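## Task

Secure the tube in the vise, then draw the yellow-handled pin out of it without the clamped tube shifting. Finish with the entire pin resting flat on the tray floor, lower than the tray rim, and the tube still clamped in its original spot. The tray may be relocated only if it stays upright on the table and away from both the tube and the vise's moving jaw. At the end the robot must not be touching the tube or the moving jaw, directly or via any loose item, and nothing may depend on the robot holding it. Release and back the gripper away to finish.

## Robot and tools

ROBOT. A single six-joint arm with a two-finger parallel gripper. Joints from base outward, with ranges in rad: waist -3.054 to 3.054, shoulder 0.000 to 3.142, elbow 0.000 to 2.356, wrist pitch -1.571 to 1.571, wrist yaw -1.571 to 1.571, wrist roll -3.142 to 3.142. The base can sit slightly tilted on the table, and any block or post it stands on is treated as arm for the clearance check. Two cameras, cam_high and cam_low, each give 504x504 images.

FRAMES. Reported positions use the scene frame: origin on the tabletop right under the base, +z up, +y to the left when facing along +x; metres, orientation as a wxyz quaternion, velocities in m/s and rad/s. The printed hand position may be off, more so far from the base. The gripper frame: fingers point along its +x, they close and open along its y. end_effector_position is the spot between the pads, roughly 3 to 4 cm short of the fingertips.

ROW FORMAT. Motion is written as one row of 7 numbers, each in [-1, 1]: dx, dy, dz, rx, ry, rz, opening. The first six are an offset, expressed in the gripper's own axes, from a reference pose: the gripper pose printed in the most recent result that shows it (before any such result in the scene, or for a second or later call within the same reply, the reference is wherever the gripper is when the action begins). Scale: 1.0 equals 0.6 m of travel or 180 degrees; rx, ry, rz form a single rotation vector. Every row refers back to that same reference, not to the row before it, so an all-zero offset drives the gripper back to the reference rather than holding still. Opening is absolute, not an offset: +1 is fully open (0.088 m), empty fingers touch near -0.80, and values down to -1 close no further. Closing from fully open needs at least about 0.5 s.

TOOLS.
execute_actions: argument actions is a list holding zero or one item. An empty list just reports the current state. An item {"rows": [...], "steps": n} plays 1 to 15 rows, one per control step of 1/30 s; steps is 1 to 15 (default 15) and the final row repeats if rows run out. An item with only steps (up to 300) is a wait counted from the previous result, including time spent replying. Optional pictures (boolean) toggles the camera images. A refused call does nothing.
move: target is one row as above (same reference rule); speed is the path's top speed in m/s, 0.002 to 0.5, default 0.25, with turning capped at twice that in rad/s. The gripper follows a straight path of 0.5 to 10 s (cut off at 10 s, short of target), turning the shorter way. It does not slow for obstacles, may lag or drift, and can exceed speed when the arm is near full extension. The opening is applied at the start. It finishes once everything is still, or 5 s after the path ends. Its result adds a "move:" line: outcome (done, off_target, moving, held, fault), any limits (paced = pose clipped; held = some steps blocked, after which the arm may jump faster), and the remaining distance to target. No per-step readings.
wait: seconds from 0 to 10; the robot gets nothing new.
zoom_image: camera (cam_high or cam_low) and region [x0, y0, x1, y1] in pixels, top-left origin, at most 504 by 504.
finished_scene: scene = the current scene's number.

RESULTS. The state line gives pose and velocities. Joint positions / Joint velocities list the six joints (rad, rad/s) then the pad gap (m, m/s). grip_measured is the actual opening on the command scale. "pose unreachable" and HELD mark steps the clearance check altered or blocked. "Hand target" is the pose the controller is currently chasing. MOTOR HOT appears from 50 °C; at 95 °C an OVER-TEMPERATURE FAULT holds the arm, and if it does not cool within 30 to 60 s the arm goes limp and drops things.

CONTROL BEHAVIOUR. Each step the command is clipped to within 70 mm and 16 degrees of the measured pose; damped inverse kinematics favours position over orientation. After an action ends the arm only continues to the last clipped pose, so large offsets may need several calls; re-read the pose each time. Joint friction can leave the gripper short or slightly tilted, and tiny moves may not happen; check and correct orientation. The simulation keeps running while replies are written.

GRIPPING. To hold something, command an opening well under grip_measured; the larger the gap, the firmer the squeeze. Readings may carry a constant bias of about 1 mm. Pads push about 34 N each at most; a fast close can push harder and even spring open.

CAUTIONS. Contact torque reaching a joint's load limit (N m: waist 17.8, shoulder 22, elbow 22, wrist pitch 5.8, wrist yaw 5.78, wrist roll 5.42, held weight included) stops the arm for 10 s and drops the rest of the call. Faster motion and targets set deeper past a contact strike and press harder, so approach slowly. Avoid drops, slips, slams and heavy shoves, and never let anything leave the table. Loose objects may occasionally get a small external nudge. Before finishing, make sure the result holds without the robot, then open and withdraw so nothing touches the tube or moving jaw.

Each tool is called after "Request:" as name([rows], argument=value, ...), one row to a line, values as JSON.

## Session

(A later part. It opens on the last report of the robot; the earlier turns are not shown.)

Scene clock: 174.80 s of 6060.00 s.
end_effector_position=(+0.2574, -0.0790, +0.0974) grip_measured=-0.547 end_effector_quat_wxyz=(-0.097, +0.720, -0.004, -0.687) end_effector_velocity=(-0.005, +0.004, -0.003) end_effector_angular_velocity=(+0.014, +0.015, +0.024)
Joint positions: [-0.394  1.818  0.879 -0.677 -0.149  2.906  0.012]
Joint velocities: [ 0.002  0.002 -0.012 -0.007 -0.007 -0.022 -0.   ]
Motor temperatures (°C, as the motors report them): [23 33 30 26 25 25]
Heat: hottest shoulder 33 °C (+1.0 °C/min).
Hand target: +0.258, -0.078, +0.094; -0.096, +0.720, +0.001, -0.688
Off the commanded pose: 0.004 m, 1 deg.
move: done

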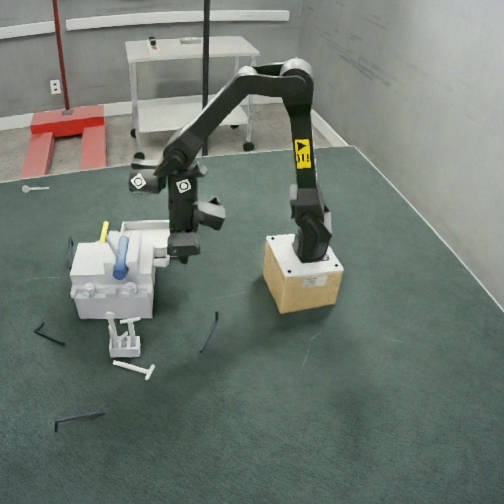

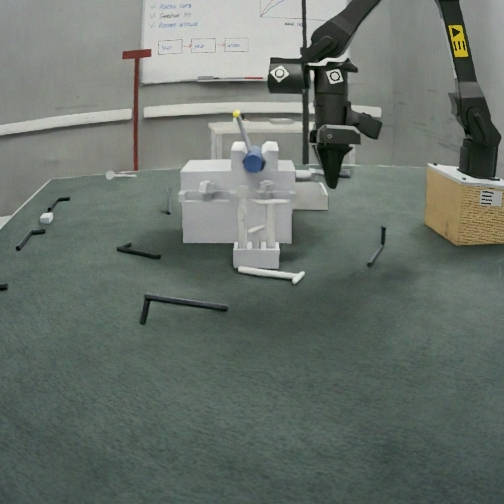

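Request:
move(target=[0.045,-0.008,0,0,0,0,-0.8], speed=0.08)

Request:
move(target=[0.024,-0.039,-0.005,0,0,0,-0.8], speed=0.08)

Request:
move(target=[-0.010,-0.045,-0.005,0,0,0,-0.8], speed=0.08)

Request:
move(target=[-0.039,-0.024,0,0,0,0,-0.8], speed=0.08)

Request:
zoom_image(camera="cam_low", region=[160,60,380,220])

Scene clock: 181.43 s of 6060.00 s.
end_effector_position=(+0.2588, -0.0707, +0.0753) grip_measured=-0.552 end_effector_quat_wxyz=(-0.103, +0.721, -0.006, -0.686) end_effector_velocity=(-0.002, +0.003, -0.001) end_effector_angular_velocity=(+0.010, +0.006, +0.024)
Joint positions: [-0.366  1.872  0.834 -0.574 -0.156  2.944  0.012]
Joint velocities: [ 0.002  0.002 -0.002 -0.007 -0.007 -0.022 -0.   ]
Motor temperatures (°C, as the motors report them): [23 32 30 26 25 25]
Heat: hottest shoulder 32 °C (+0.0 °C/min).
Hand target: +0.259, -0.071, +0.071; -0.097, +0.720, -0.004, -0.687
Off the commanded pose: 0.004 m, 1 deg.
move: done

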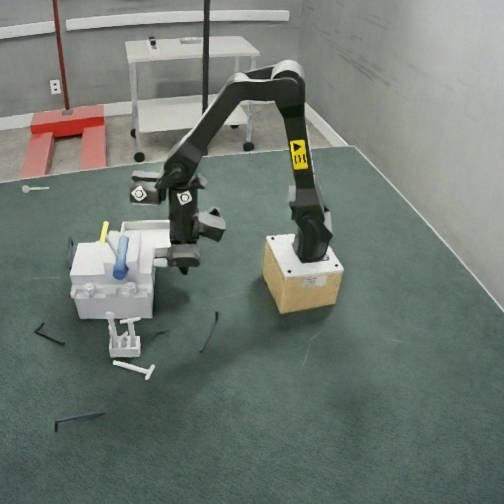

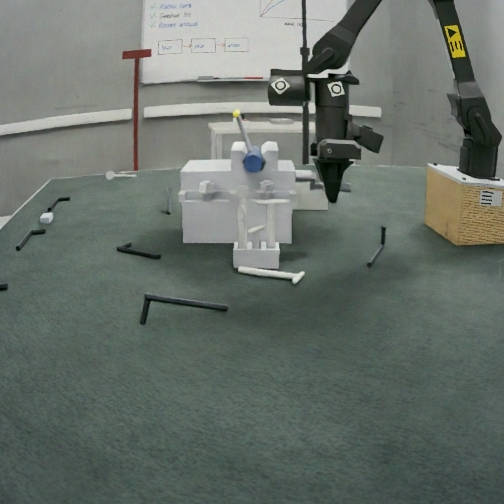

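Scene clock: 182.23 s of 6060.00 s.
end_effector_position=(+0.2630, -0.0503, +0.0649) grip_measured=-0.555 end_effector_quat_wxyz=(-0.101, +0.719, -0.012, -0.688) end_effector_velocity=(-0.001, -0.002, +0.001) end_effector_angular_velocity=(-0.007, +0.003, +0.005)
Joint positions: [-0.283  1.894  0.809 -0.517 -0.146  3.034  0.012]
Joint velocities: [-0.002 -0.002  0.002 -0.007  0.007 -0.007 -0.   ]
Motor temperatures (°C, as the motors report them): [23 32 30 26 25 25]
Heat: hottest shoulder 32 °C (+0.0 °C/min).
Hand target: +0.266, -0.046, +0.064; -0.103, +0.720, -0.006, -0.686
Off the commanded pose: 0.005 m, 1 deg.
move: done

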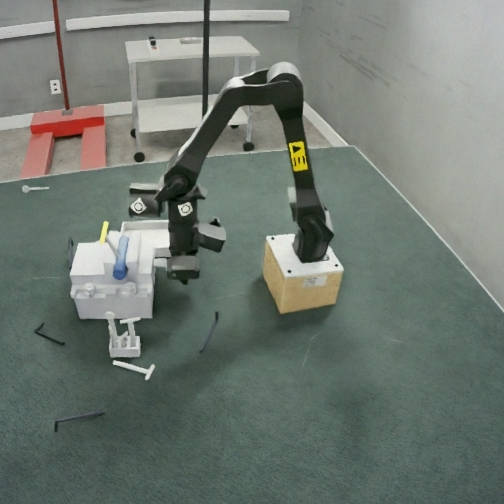

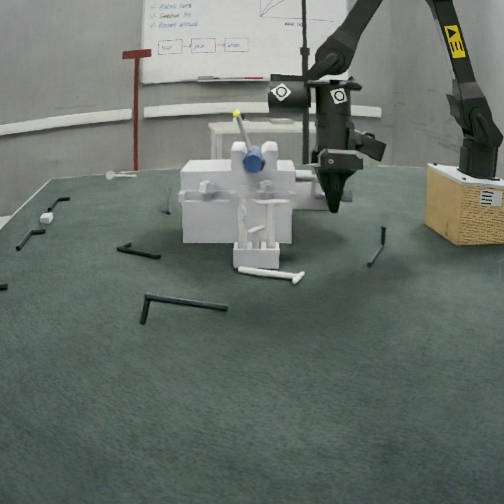

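Scene clock: 183.00 s of 6060.00 s.
end_effector_position=(+0.2664, -0.0261, +0.0701) grip_measured=-0.555 end_effector_quat_wxyz=(-0.101, +0.715, -0.013, -0.692) end_effector_velocity=(-0.002, +0.004, +0.001) end_effector_angular_velocity=(+0.023, +0.003, +0.010)
Joint positions: [-0.191  1.874  0.814 -0.539 -0.146  3.127  0.012]
Joint velocities: [ 0.002 -0.002 -0.002 -0.007 -0.022 -0.007 -0.   ]
Motor temperatures (°C, as the motors report them): [23 32 30 26 25 25]
Heat: hottest shoulder 32 °C (+0.0 °C/min).
Hand target: +0.270, -0.025, +0.074; -0.101, +0.719, -0.012, -0.688
Off the commanded pose: 0.006 m, 1 deg.
move: done

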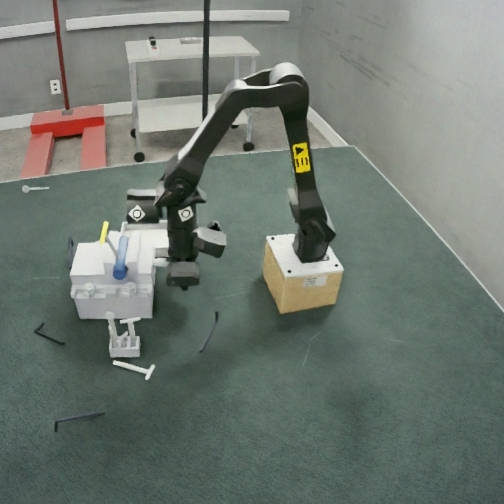

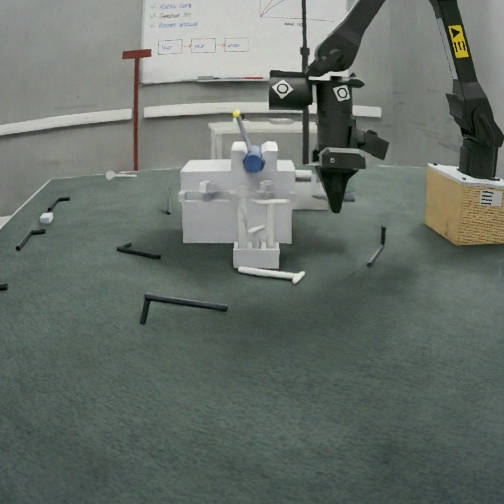

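Scene clock: 183.77 s of 6060.00 s.
end_effector_position=(+0.2680, -0.0128, +0.0925) grip_measured=-0.552 end_effector_quat_wxyz=(-0.110, +0.713, +0.005, -0.692) end_effector_velocity=(-0.002, -0.000, +0.004) end_effector_angular_velocity=(+0.008, +0.002, +0.014)
Joint positions: [-0.164  1.815  0.852 -0.639 -0.186  3.143  0.012]
Joint velocities: [-0.007 -0.012  0.002 -0.022 -0.007 -0.022  0.   ]
Motor temperatures (°C, as the motors report them): [23 32 30 26 25 25]
Heat: hottest shoulder 32 °C (+0.0 °C/min).
Hand target: +0.268, -0.015, +0.095; -0.097, +0.715, +0.001, -0.693
Off the commanded pose: 0.003 m, 2 deg.
joint sent to its limit — the command would take joint 6 (wrist roll) past its upper limit, so that joint was sent only as far as its limit.
move: done

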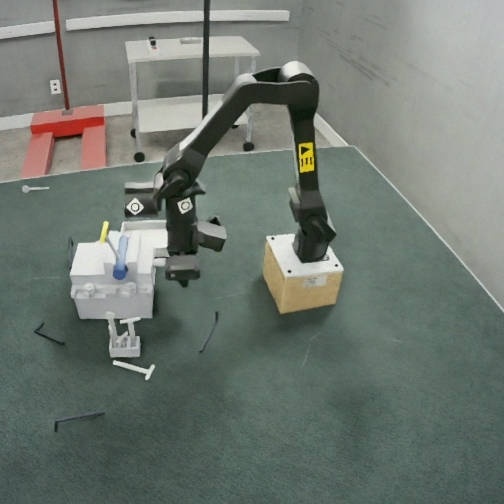

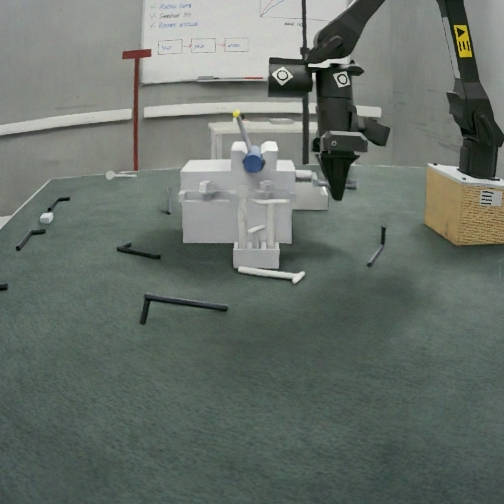

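Region (160, 60, 380, 220) of cam_low's 504x504 image, scaled by 2.291, with more detail than that image has; it fills the top 367 rows of this view, and the rest is white.

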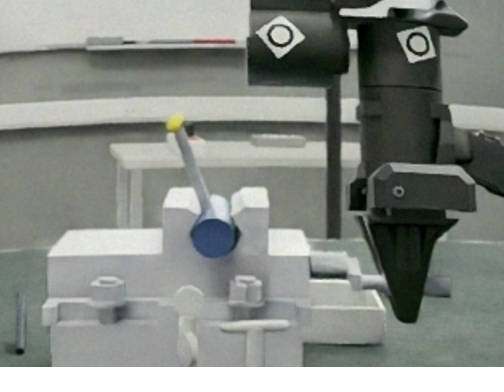

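Close to contact; go one move at a time.

Request:
move(target=[-0.048,0.006,0,0,0,0,-0.9], speed=0.08)

Request:
move(target=[-0.027,0.041,0.005,0,0,0,-0.9], speed=0.08)

Scene clock: 187.50 s of 6060.00 s.
end_effector_position=(+0.2668, -0.0195, +0.1175) grip_measured=-0.553 end_effector_quat_wxyz=(-0.112, +0.712, +0.005, -0.693) end_effector_velocity=(-0.002, -0.001, +0.002) end_effector_angular_velocity=(+0.008, +0.002, -0.015)
Joint positions: [-0.192  1.757  0.902 -0.755 -0.187  3.115  0.012]
Joint velocities: [-0.007 -0.007 -0.002 -0.007 -0.007  0.007 -0.   ]
Motor temperatures (°C, as the motors report them): [23 33 30 26 25 25]
Heat: hottest shoulder 33 °C (+0.0 °C/min).
Hand target: +0.267, -0.021, +0.120; -0.110, +0.713, +0.005, -0.692
Off the commanded pose: 0.003 m, 0 deg.
move: done

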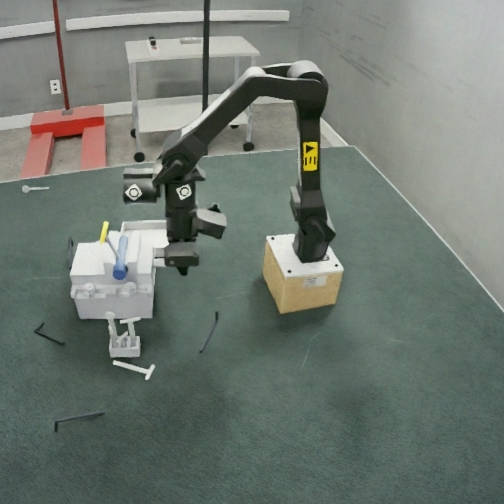

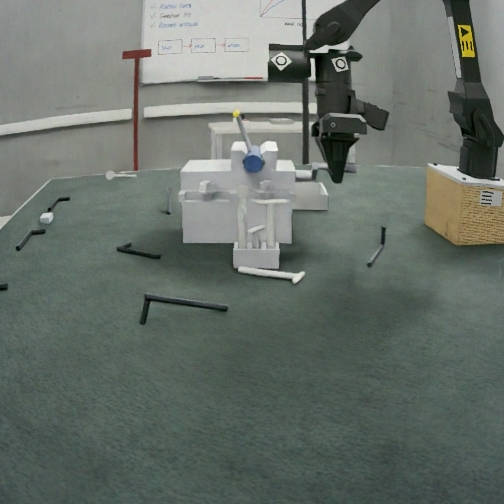

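Scene clock: 188.30 s of 6060.00 s.
end_effector_position=(+0.2623, -0.0427, +0.1297) grip_measured=-0.555 end_effector_quat_wxyz=(-0.117, +0.714, +0.008, -0.690) end_effector_velocity=(+0.000, -0.003, -0.000) end_effector_angular_velocity=(-0.009, -0.007, +0.000)
Joint positions: [-0.286  1.736  0.931 -0.818 -0.195  3.025  0.012]
Joint velocities: [-0.007 -0.002 -0.002  0.007  0.007 -0.007 -0.   ]
Motor temperatures (°C, as the motors report them): [23 33 30 26 25 25]
Heat: hottest shoulder 33 °C (+0.0 °C/min).
Hand target: +0.260, -0.046, +0.130; -0.111, +0.713, +0.005, -0.693
Off the commanded pose: 0.004 m, 1 deg.
move: done

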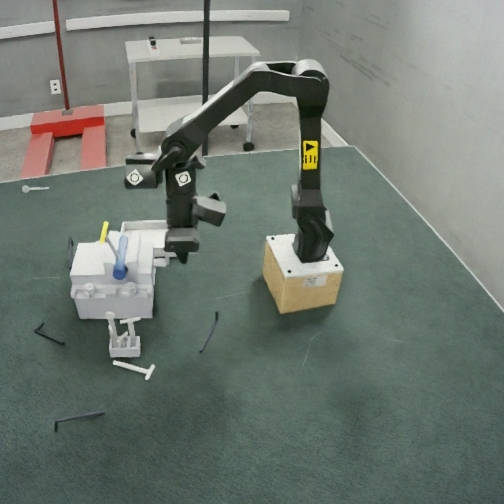

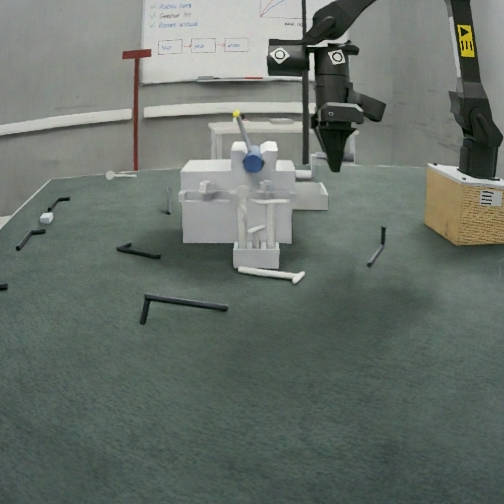

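Request:
move(target=[0.010,0.047,0.005,0,0,0,-0.9], speed=0.08)

Request:
move(target=[0.041,0.027,0,0,0,0,-0.9], speed=0.08)

Scene clock: 192.00 s of 6060.00 s.
end_effector_position=(+0.2588, -0.0667, +0.1233) grip_measured=-0.555 end_effector_quat_wxyz=(-0.120, +0.718, +0.008, -0.686) end_effector_velocity=(+0.001, -0.001, +0.000) end_effector_angular_velocity=(+0.005, -0.008, -0.014)
Joint positions: [-0.377  1.76   0.927 -0.796 -0.197  2.937  0.012]
Joint velocities: [-0.007 -0.002 -0.002  0.007 -0.007  0.007 -0.   ]
Motor temperatures (°C, as the motors report them): [23 33 30 26 25 25]
Heat: hottest shoulder 33 °C (+0.0 °C/min).
Hand target: +0.255, -0.069, +0.119; -0.117, +0.714, +0.008, -0.690
Off the commanded pose: 0.006 m, 1 deg.
move: done

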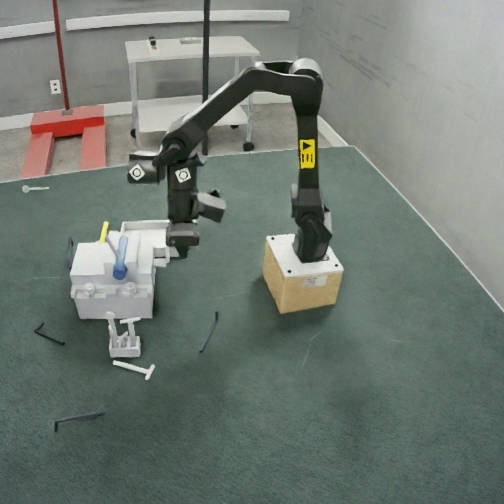

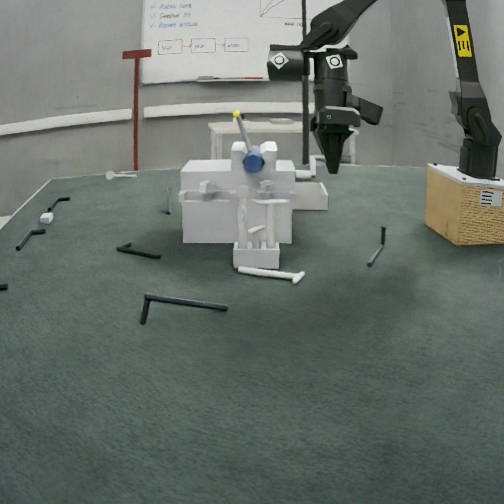

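Scene clock: 192.77 s of 6060.00 s.
end_effector_position=(+0.2572, -0.0793, +0.0999) grip_measured=-0.555 end_effector_quat_wxyz=(-0.117, +0.719, +0.005, -0.685) end_effector_velocity=(+0.000, -0.002, -0.000) end_effector_angular_velocity=(-0.009, -0.003, -0.010)
Joint positions: [-0.416  1.823  0.892 -0.701 -0.186  2.898  0.012]
Joint velocities: [-0.002 -0.002 -0.002  0.007  0.007  0.007  0.   ]
Motor temperatures (°C, as the motors report them): [23 32 30 26 25 25]
Heat: hottest shoulder 32 °C (-1.0 °C/min).
Hand target: +0.257, -0.078, +0.096; -0.120, +0.718, +0.008, -0.685
Off the commanded pose: 0.004 m, 1 deg.
move: done

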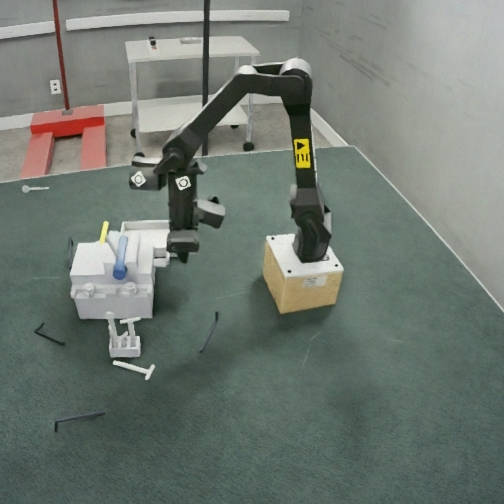

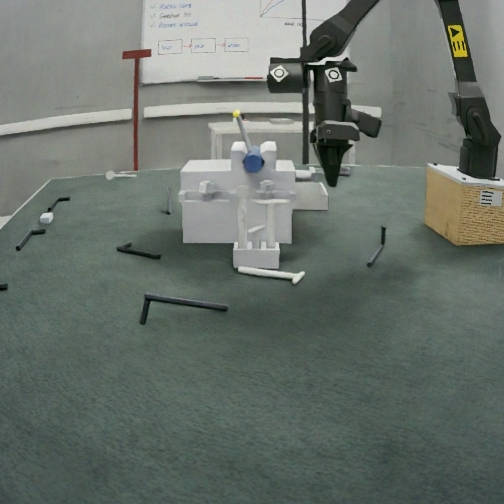

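Request:
move(target=[0.048,-0.005,0,0,0,0,-0.9], speed=0.08)

Request:
move(target=[0.026,-0.038,-0.005,0,0,0,-0.9], speed=0.08)

Scene clock: 196.73 s of 6060.00 s.
end_effector_position=(+0.2587, -0.0717, +0.0758) grip_measured=-0.555 end_effector_quat_wxyz=(-0.118, +0.719, +0.005, -0.685) end_effector_velocity=(-0.001, +0.002, -0.002) end_effector_angular_velocity=(+0.007, -0.002, +0.010)
Joint positions: [-0.389  1.882  0.845 -0.589 -0.19   2.926  0.012]
Joint velocities: [ 0.002  0.002 -0.007  0.007 -0.007 -0.007 -0.   ]
Motor temperatures (°C, as the motors report them): [23 32 30 26 24 25]
Heat: hottest shoulder 32 °C (+0.0 °C/min).
Hand target: +0.259, -0.072, +0.072; -0.117, +0.719, +0.005, -0.685
Off the commanded pose: 0.004 m, 0 deg.
move: done

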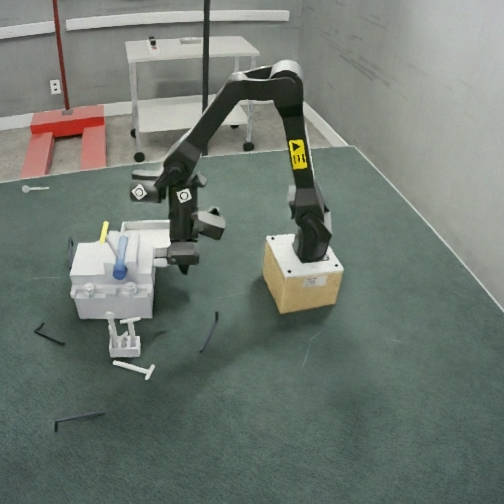

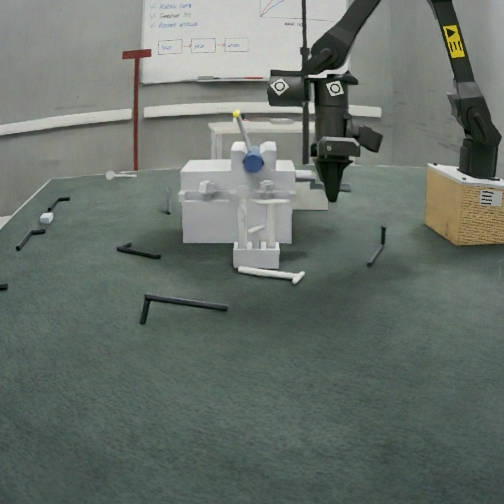

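Scene clock: 197.53 s of 6060.00 s.
end_effector_position=(+0.2629, -0.0511, +0.0648) grip_measured=-0.556 end_effector_quat_wxyz=(-0.114, +0.718, +0.000, -0.687) end_effector_velocity=(+0.000, -0.000, -0.001) end_effector_angular_velocity=(-0.008, -0.001, +0.010)
Joint positions: [-0.305  1.903  0.817 -0.527 -0.18   3.013  0.012]
Joint velocities: [ 0.002  0.002 -0.002  0.007  0.007 -0.007 -0.   ]
Motor temperatures (°C, as the motors report them): [23 32 30 26 24 25]
Heat: hottest shoulder 32 °C (+0.0 °C/min).
Hand target: +0.266, -0.047, +0.064; -0.118, +0.719, +0.005, -0.685
Off the commanded pose: 0.005 m, 1 deg.
move: done

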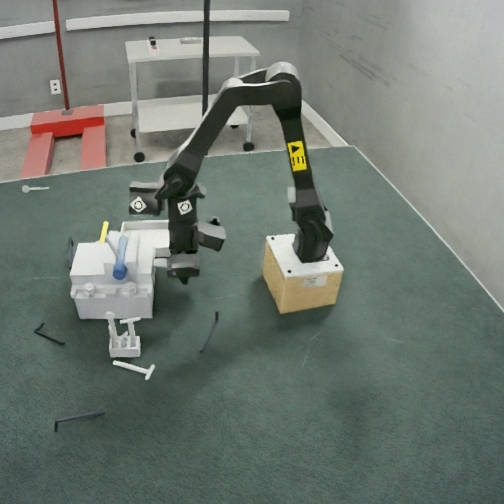

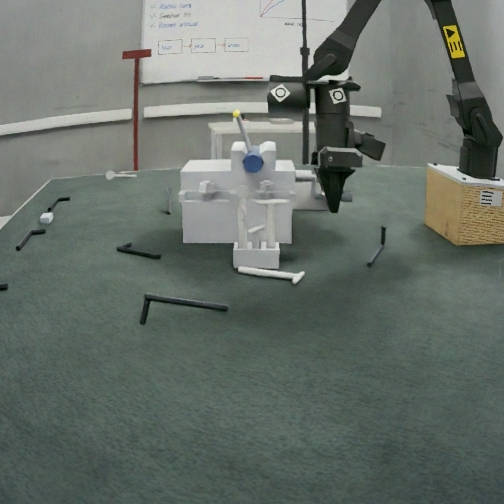

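Request:
move(target=[-0.008,-0.046,-0.005,0,0,0,-0.9], speed=0.08)

Request:
move(target=[-0.038,-0.026,0,0,0,0,-0.9], speed=0.08)

Request:
zoom_image(camera="cam_low", region=[160,60,380,220])

Scene clock: 206.10 s of 6060.00 s.
end_effector_position=(+0.2663, -0.0266, +0.0699) grip_measured=-0.556 end_effector_quat_wxyz=(-0.112, +0.714, -0.001, -0.691) end_effector_velocity=(-0.003, +0.002, +0.001) end_effector_angular_velocity=(+0.008, +0.005, +0.010)
Joint positions: [-0.211  1.882  0.819 -0.545 -0.179  3.106  0.012]
Joint velocities: [ 0.002 -0.007 -0.007 -0.007 -0.007 -0.007  0.   ]
Motor temperatures (°C, as the motors report them): [23 32 30 26 24 25]
Heat: hottest shoulder 32 °C (+0.0 °C/min).
Hand target: +0.270, -0.025, +0.074; -0.114, +0.718, +0.000, -0.687
Off the commanded pose: 0.006 m, 1 deg.
move: done

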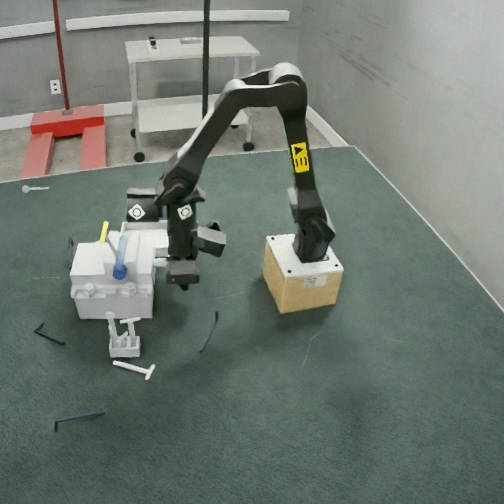

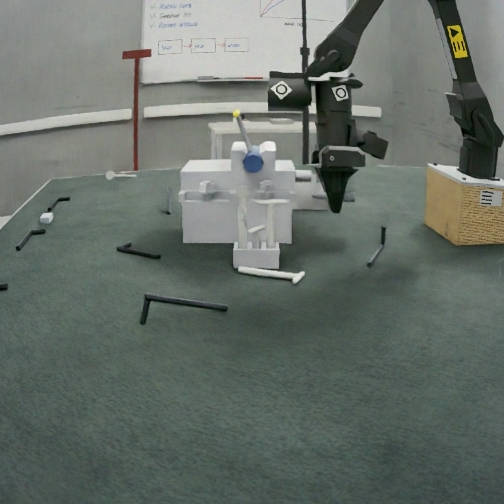

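Scene clock: 206.87 s of 6060.00 s.
end_effector_position=(+0.2680, -0.0129, +0.0923) grip_measured=-0.557 end_effector_quat_wxyz=(-0.120, +0.712, +0.009, -0.692) end_effector_velocity=(-0.005, +0.003, +0.001) end_effector_angular_velocity=(+0.010, +0.014, +0.009)
Joint positions: [-0.175  1.818  0.852 -0.639 -0.205  3.139  0.012]
Joint velocities: [ 0.002 -0.007 -0.002 -0.022 -0.007 -0.007  0.   ]
Motor temperatures (°C, as the motors report them): [23 32 30 26 24 25]
Heat: hottest shoulder 32 °C (+0.0 °C/min).
Hand target: +0.268, -0.015, +0.095; -0.111, +0.713, +0.005, -0.692
Off the commanded pose: 0.003 m, 1 deg.
joint sent to its limit — the command would take joint 6 (wrist roll) past its upper limit, so that joint was sent only as far as its limit.
move: done

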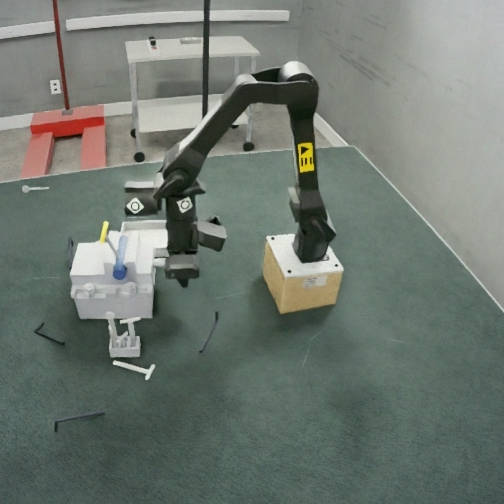

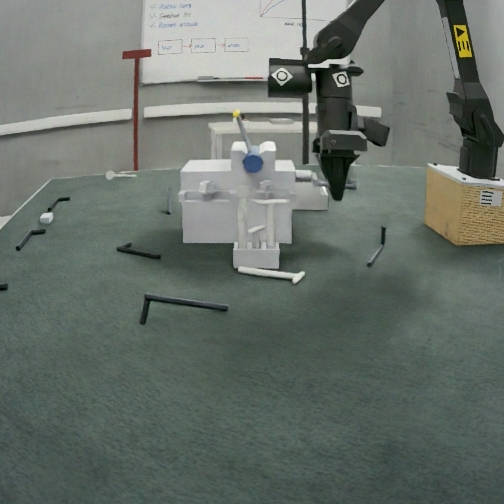

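Region (160, 60, 380, 220) of cam_low's 504x504 image, scaled by 2.291, with more detail than that image has; it fills the top 367 rows of this view, and the rest is white.

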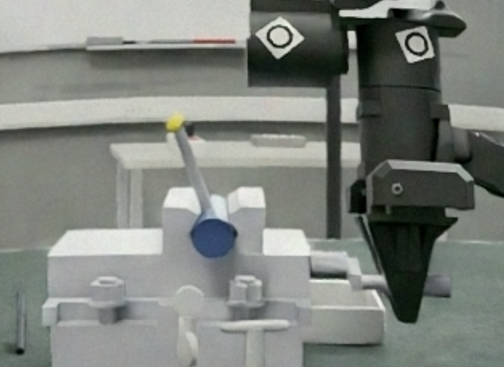

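Request:
move(target=[-0.048,0.004,0,0,0,0,-0.9], speed=0.08)

Request:
move(target=[-0.028,0.040,0.005,0,0,0,-0.9], speed=0.08)

Scene clock: 210.87 s of 6060.00 s.
end_effector_position=(+0.2667, -0.0196, +0.1173) grip_measured=-0.557 end_effector_quat_wxyz=(-0.120, +0.712, +0.009, -0.692) end_effector_velocity=(+0.000, +0.001, +0.003) end_effector_angular_velocity=(+0.021, -0.008, +0.000)
Joint positions: [-0.202  1.759  0.901 -0.754 -0.203  3.111  0.012]
Joint velocities: [-0.007 -0.007  0.002 -0.007 -0.022 -0.007 -0.   ]
Motor temperatures (°C, as the motors report them): [23 32 30 26 24 25]
Heat: hottest shoulder 32 °C (-1.0 °C/min).
Hand target: +0.267, -0.020, +0.120; -0.120, +0.712, +0.009, -0.692
Off the commanded pose: 0.003 m, 0 deg.
move: done

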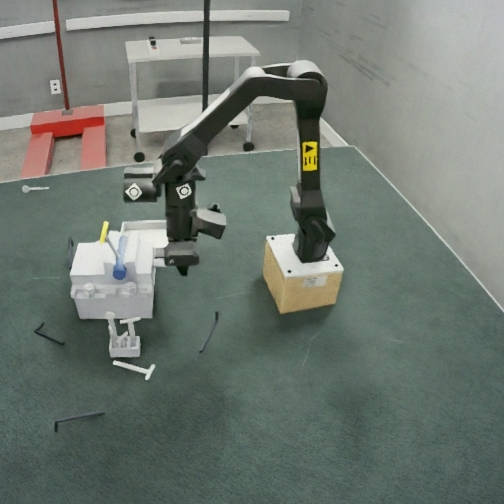

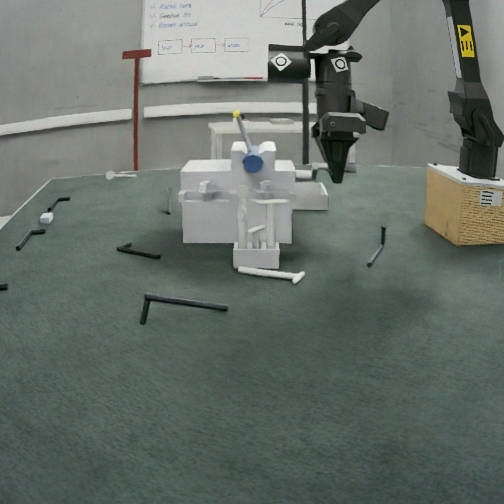

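Scene clock: 211.67 s of 6060.00 s.
end_effector_position=(+0.2624, -0.0421, +0.1295) grip_measured=-0.556 end_effector_quat_wxyz=(-0.124, +0.713, +0.013, -0.690) end_effector_velocity=(-0.000, -0.001, +0.003) end_effector_angular_velocity=(+0.007, -0.003, -0.015)
Joint positions: [-0.293  1.74   0.932 -0.82  -0.211  3.02   0.012]
Joint velocities: [-0.007 -0.007  0.002 -0.007 -0.007  0.007 -0.   ]
Motor temperatures (°C, as the motors report them): [23 32 30 26 24 25]
Heat: hottest shoulder 32 °C (-1.0 °C/min).
Hand target: +0.260, -0.046, +0.130; -0.119, +0.712, +0.009, -0.692
Off the commanded pose: 0.005 m, 1 deg.
move: done

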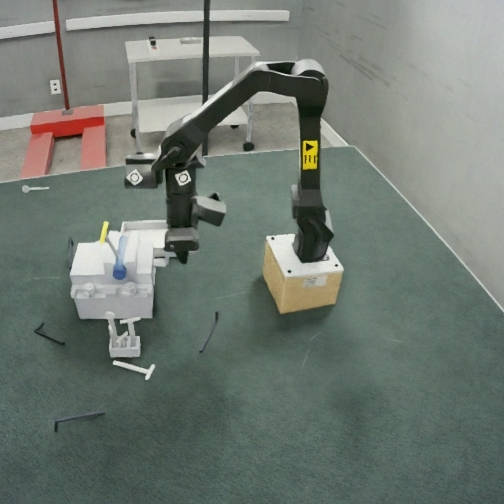

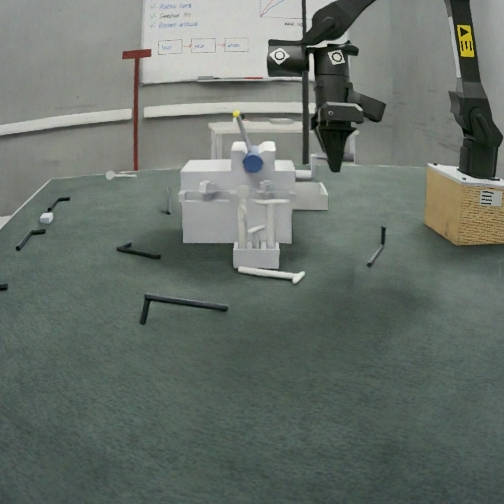

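Request:
move(target=[0.008,0.047,0.005,0,0,0,-0.9], speed=0.08)

Request:
move(target=[0.040,0.028,0,0,0,0,-0.9], speed=0.08)

Scene clock: 215.37 s of 6060.00 s.
end_effector_position=(+0.2590, -0.0658, +0.1240) grip_measured=-0.556 end_effector_quat_wxyz=(-0.126, +0.718, +0.015, -0.684) end_effector_velocity=(+0.000, -0.001, -0.001) end_effector_angular_velocity=(+0.006, -0.007, -0.000)
Joint positions: [-0.383  1.763  0.931 -0.802 -0.214  2.93   0.012]
Joint velocities: [-0.007  0.002 -0.002  0.007 -0.007 -0.007 -0.   ]
Motor temperatures (°C, as the motors report them): [23 32 30 26 24 25]
Heat: hottest shoulder 32 °C (-1.0 °C/min).
Hand target: +0.255, -0.068, +0.119; -0.124, +0.713, +0.013, -0.690
Off the commanded pose: 0.006 m, 1 deg.
move: done

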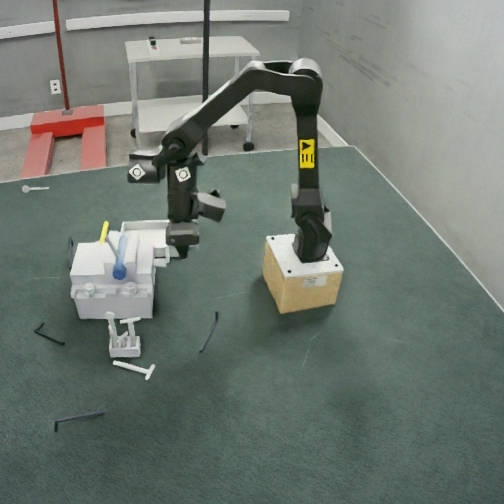

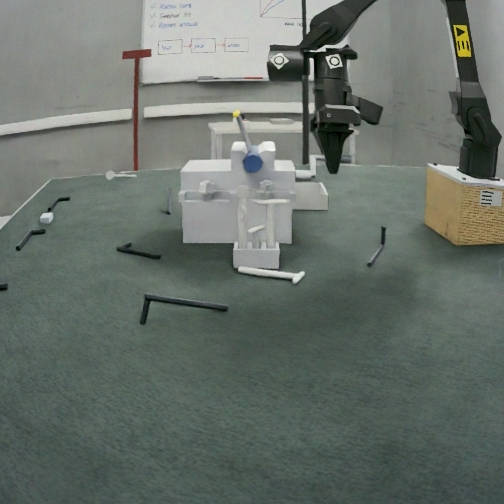

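Scene clock: 216.13 s of 6060.00 s.
end_effector_position=(+0.2571, -0.0794, +0.1013) grip_measured=-0.556 end_effector_quat_wxyz=(-0.122, +0.719, +0.010, -0.684) end_effector_velocity=(-0.005, +0.003, -0.004) end_effector_angular_velocity=(+0.017, +0.020, +0.004)
Joint positions: [-0.425  1.824  0.897 -0.711 -0.201  2.889  0.012]
Joint velocities: [-0.002  0.012 -0.007 -0.007 -0.007 -0.007  0.   ]
Motor temperatures (°C, as the motors report them): [23 32 30 26 24 25]
Heat: hottest shoulder 32 °C (-1.0 °C/min).
Hand target: +0.258, -0.078, +0.097; -0.126, +0.718, +0.014, -0.684
Off the commanded pose: 0.005 m, 1 deg.
move: done

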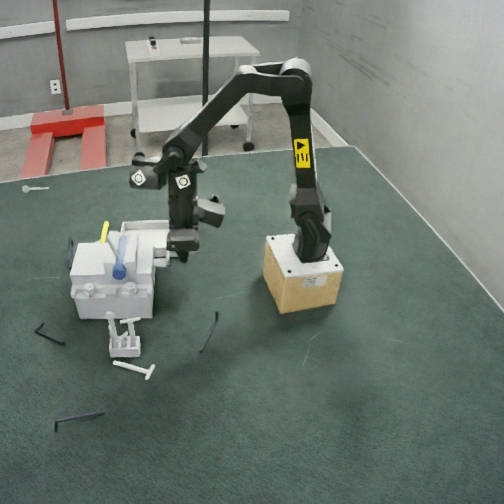

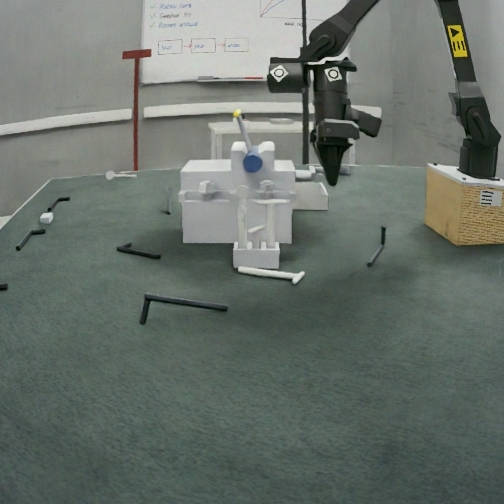

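Request:
move(target=[0.049,-0.004,0,0,0,0,-0.9], speed=0.08)

Request:
move(target=[0.027,-0.038,-0.005,0,0,0,-0.9], speed=0.08)

Scene clock: 219.47 s of 6060.00 s.
end_effector_position=(+0.2580, -0.0734, +0.0777) grip_measured=-0.556 end_effector_quat_wxyz=(-0.121, +0.719, +0.008, -0.684) end_effector_velocity=(-0.000, +0.003, -0.001) end_effector_angular_velocity=(+0.022, -0.005, -0.010)
Joint positions: [-0.4    1.879  0.851 -0.602 -0.197  2.914  0.012]
Joint velocities: [-0.002  0.002 -0.007  0.007 -0.022  0.007 -0.   ]
Motor temperatures (°C, as the motors report them): [23 32 30 26 24 25]
Heat: hottest shoulder 32 °C (-1.0 °C/min).
Hand target: +0.259, -0.072, +0.073; -0.122, +0.719, +0.010, -0.684
Off the commanded pose: 0.005 m, 0 deg.
move: done

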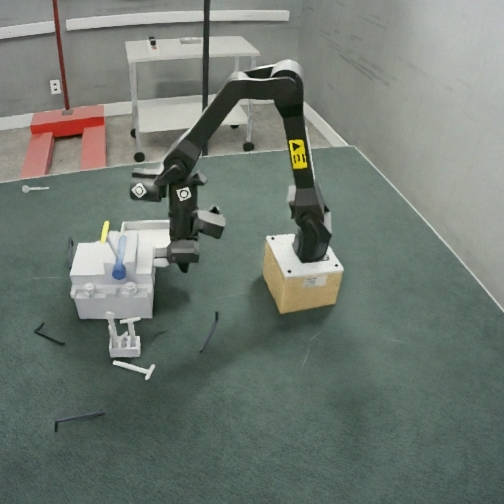

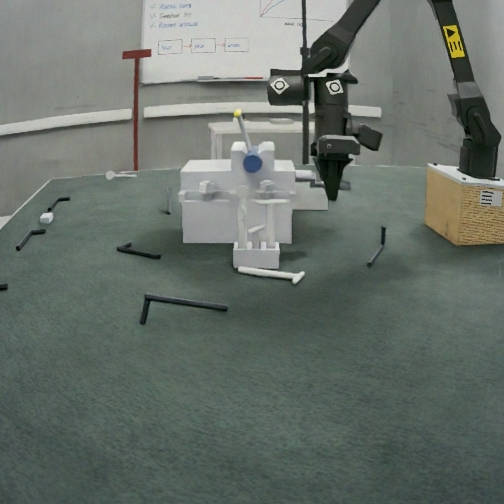

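Scene clock: 220.23 s of 6060.00 s.
end_effector_position=(+0.2602, -0.0634, +0.0688) grip_measured=-0.556 end_effector_quat_wxyz=(-0.104, +0.718, -0.010, -0.688) end_effector_velocity=(-0.002, +0.003, -0.003) end_effector_angular_velocity=(-0.005, +0.011, +0.005)
Joint positions: [-0.336  1.889  0.823 -0.546 -0.152  2.982  0.012]
Joint velocities: [ 0.012  0.007 -0.007  0.007  0.007  0.007 -0.   ]
Motor temperatures (°C, as the motors report them): [23 32 30 26 24 25]
Heat: hottest shoulder 32 °C (-1.0 °C/min).
Hand target: +0.265, -0.049, +0.066; -0.121, +0.718, +0.008, -0.685
Off the commanded pose: 0.016 m, 3 deg.
move: off_target

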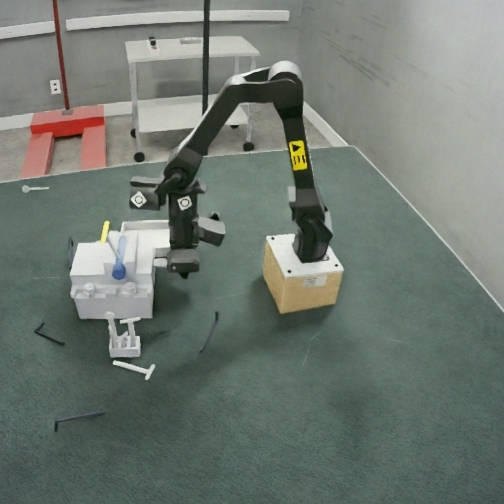

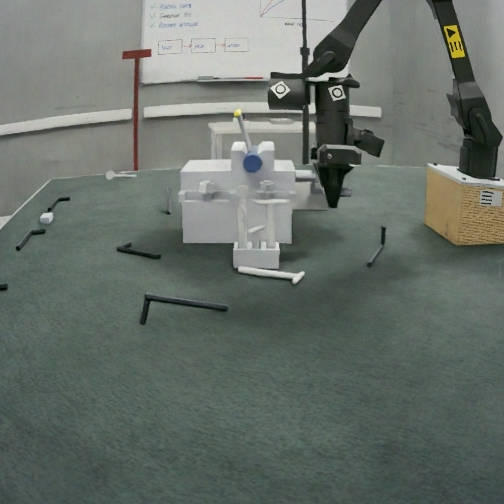

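Stalled. Push a bit more.

Request:
move(target=[0.025,-0.04,-0.005,0,0,0,-1], speed=0.04)

Request:
move(target=[0,0,0,0,0,0,1], speed=0.04)

Request:
move(target=[-0.3,0,0,0,0,0,1], speed=0.1)

Request:
zoom_image(camera="cam_low", region=[160,60,380,220])

Request:
zoom_image(camera="cam_high", region=[50,150,210,310])

Scene clock: 228.73 s of 6060.00 s.
end_effector_position=(+0.2615, -0.0531, +0.0639) grip_measured=-0.556 end_effector_quat_wxyz=(-0.087, +0.716, -0.029, -0.692) end_effector_velocity=(-0.006, +0.002, -0.001) end_effector_angular_velocity=(-0.000, +0.029, -0.001)
Joint positions: [-0.269  1.893  0.808 -0.518 -0.102  3.051  0.012]
Joint velocities: [ 0.007  0.002 -0.002 -0.022  0.007  0.007 -0.   ]
Motor temperatures (°C, as the motors report them): [23 31 30 26 25 25]
Heat: hottest shoulder 31 °C (-2.0 °C/min).
Hand target: +0.267, -0.039, +0.058; -0.104, +0.717, -0.010, -0.689
Off the commanded pose: 0.017 m, 3 deg.
move: off_target

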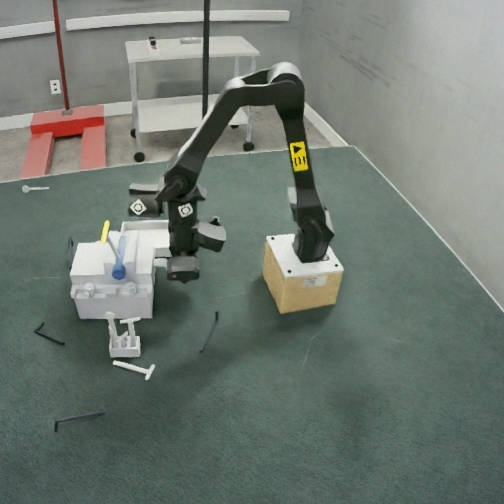

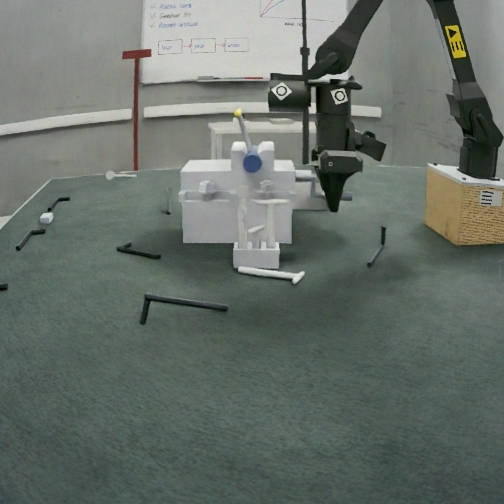

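Scene clock: 229.53 s of 6060.00 s.
end_effector_position=(+0.2621, -0.0529, +0.0643) grip_measured=+0.986 end_effector_quat_wxyz=(-0.088, +0.717, -0.029, -0.691) end_effector_velocity=(-0.001, +0.001, +0.001) end_effector_angular_velocity=(+0.008, -0.000, +0.005)
Joint positions: [-0.269  1.892  0.808 -0.516 -0.104  3.053  0.087]
Joint velocities: [-0.002 -0.007 -0.002 -0.007 -0.007 -0.007  0.   ]
Motor temperatures (°C, as the motors report them): [23 31 30 26 25 25]
Heat: hottest shoulder 31 °C (-2.0 °C/min).
Hand target: +0.261, -0.053, +0.064; -0.087, +0.716, -0.029, -0.693
Off the commanded pose: 0.001 m, 0 deg.
move: done

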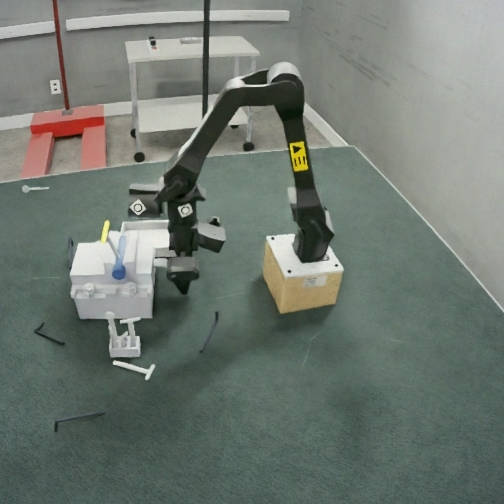

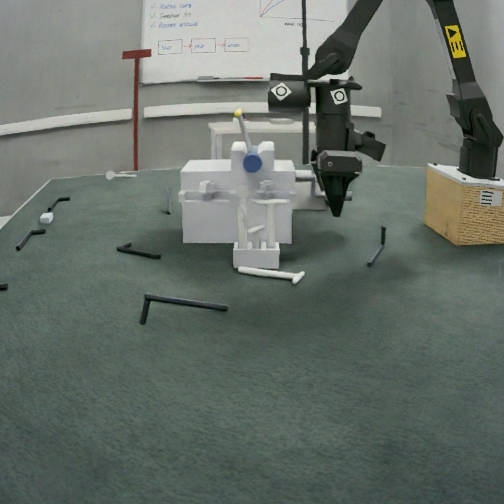

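Scene clock: 231.70 s of 6060.00 s.
end_effector_position=(+0.2553, -0.0649, +0.2410) grip_measured=+0.986 end_effector_quat_wxyz=(-0.090, +0.714, -0.027, -0.694) end_effector_velocity=(-0.001, +0.001, +0.001) end_effector_angular_velocity=(+0.008, -0.001, +0.005)
Joint positions: [-0.328  1.602  1.261 -1.274 -0.104  2.993  0.087]
Joint velocities: [-0.002 -0.002  0.002 -0.007 -0.007 -0.007 -0.   ]
Motor temperatures (°C, as the motors report them): [23 31 30 26 25 25]
Heat: hottest shoulder 31 °C (-2.0 °C/min).
Hand target: +0.256, -0.066, +0.244; -0.088, +0.717, -0.029, -0.691
Off the commanded pose: 0.004 m, 1 deg.
move: done

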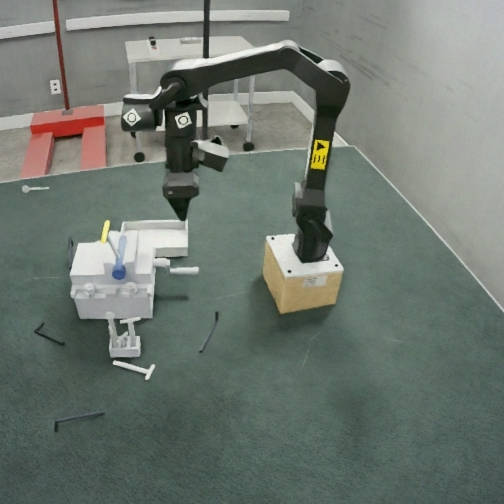

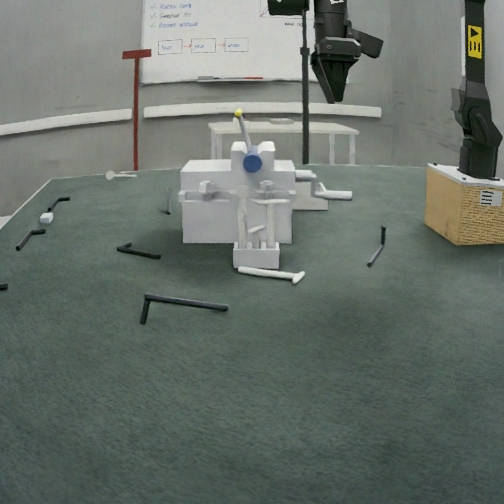

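Region (160, 60, 380, 220) of cam_low's 504x504 image, scaled by 2.291, with more detail than that image has; it fills the top 367 rows of this view, and the rest is white.

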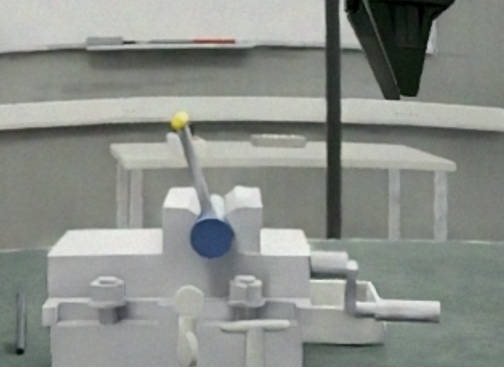

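Region (50, 150, 210, 310) of cam_high's 504x504 image, scaled by 3.150, with more detail than that image has.

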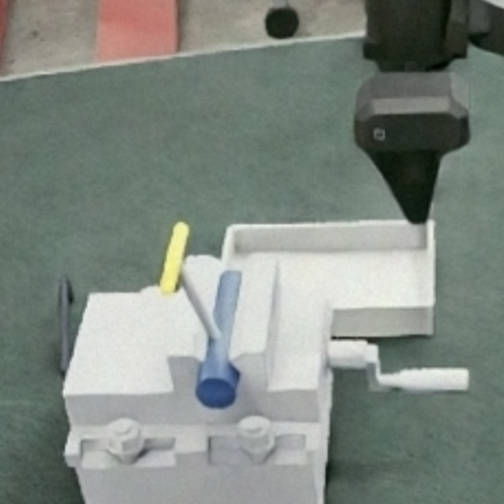

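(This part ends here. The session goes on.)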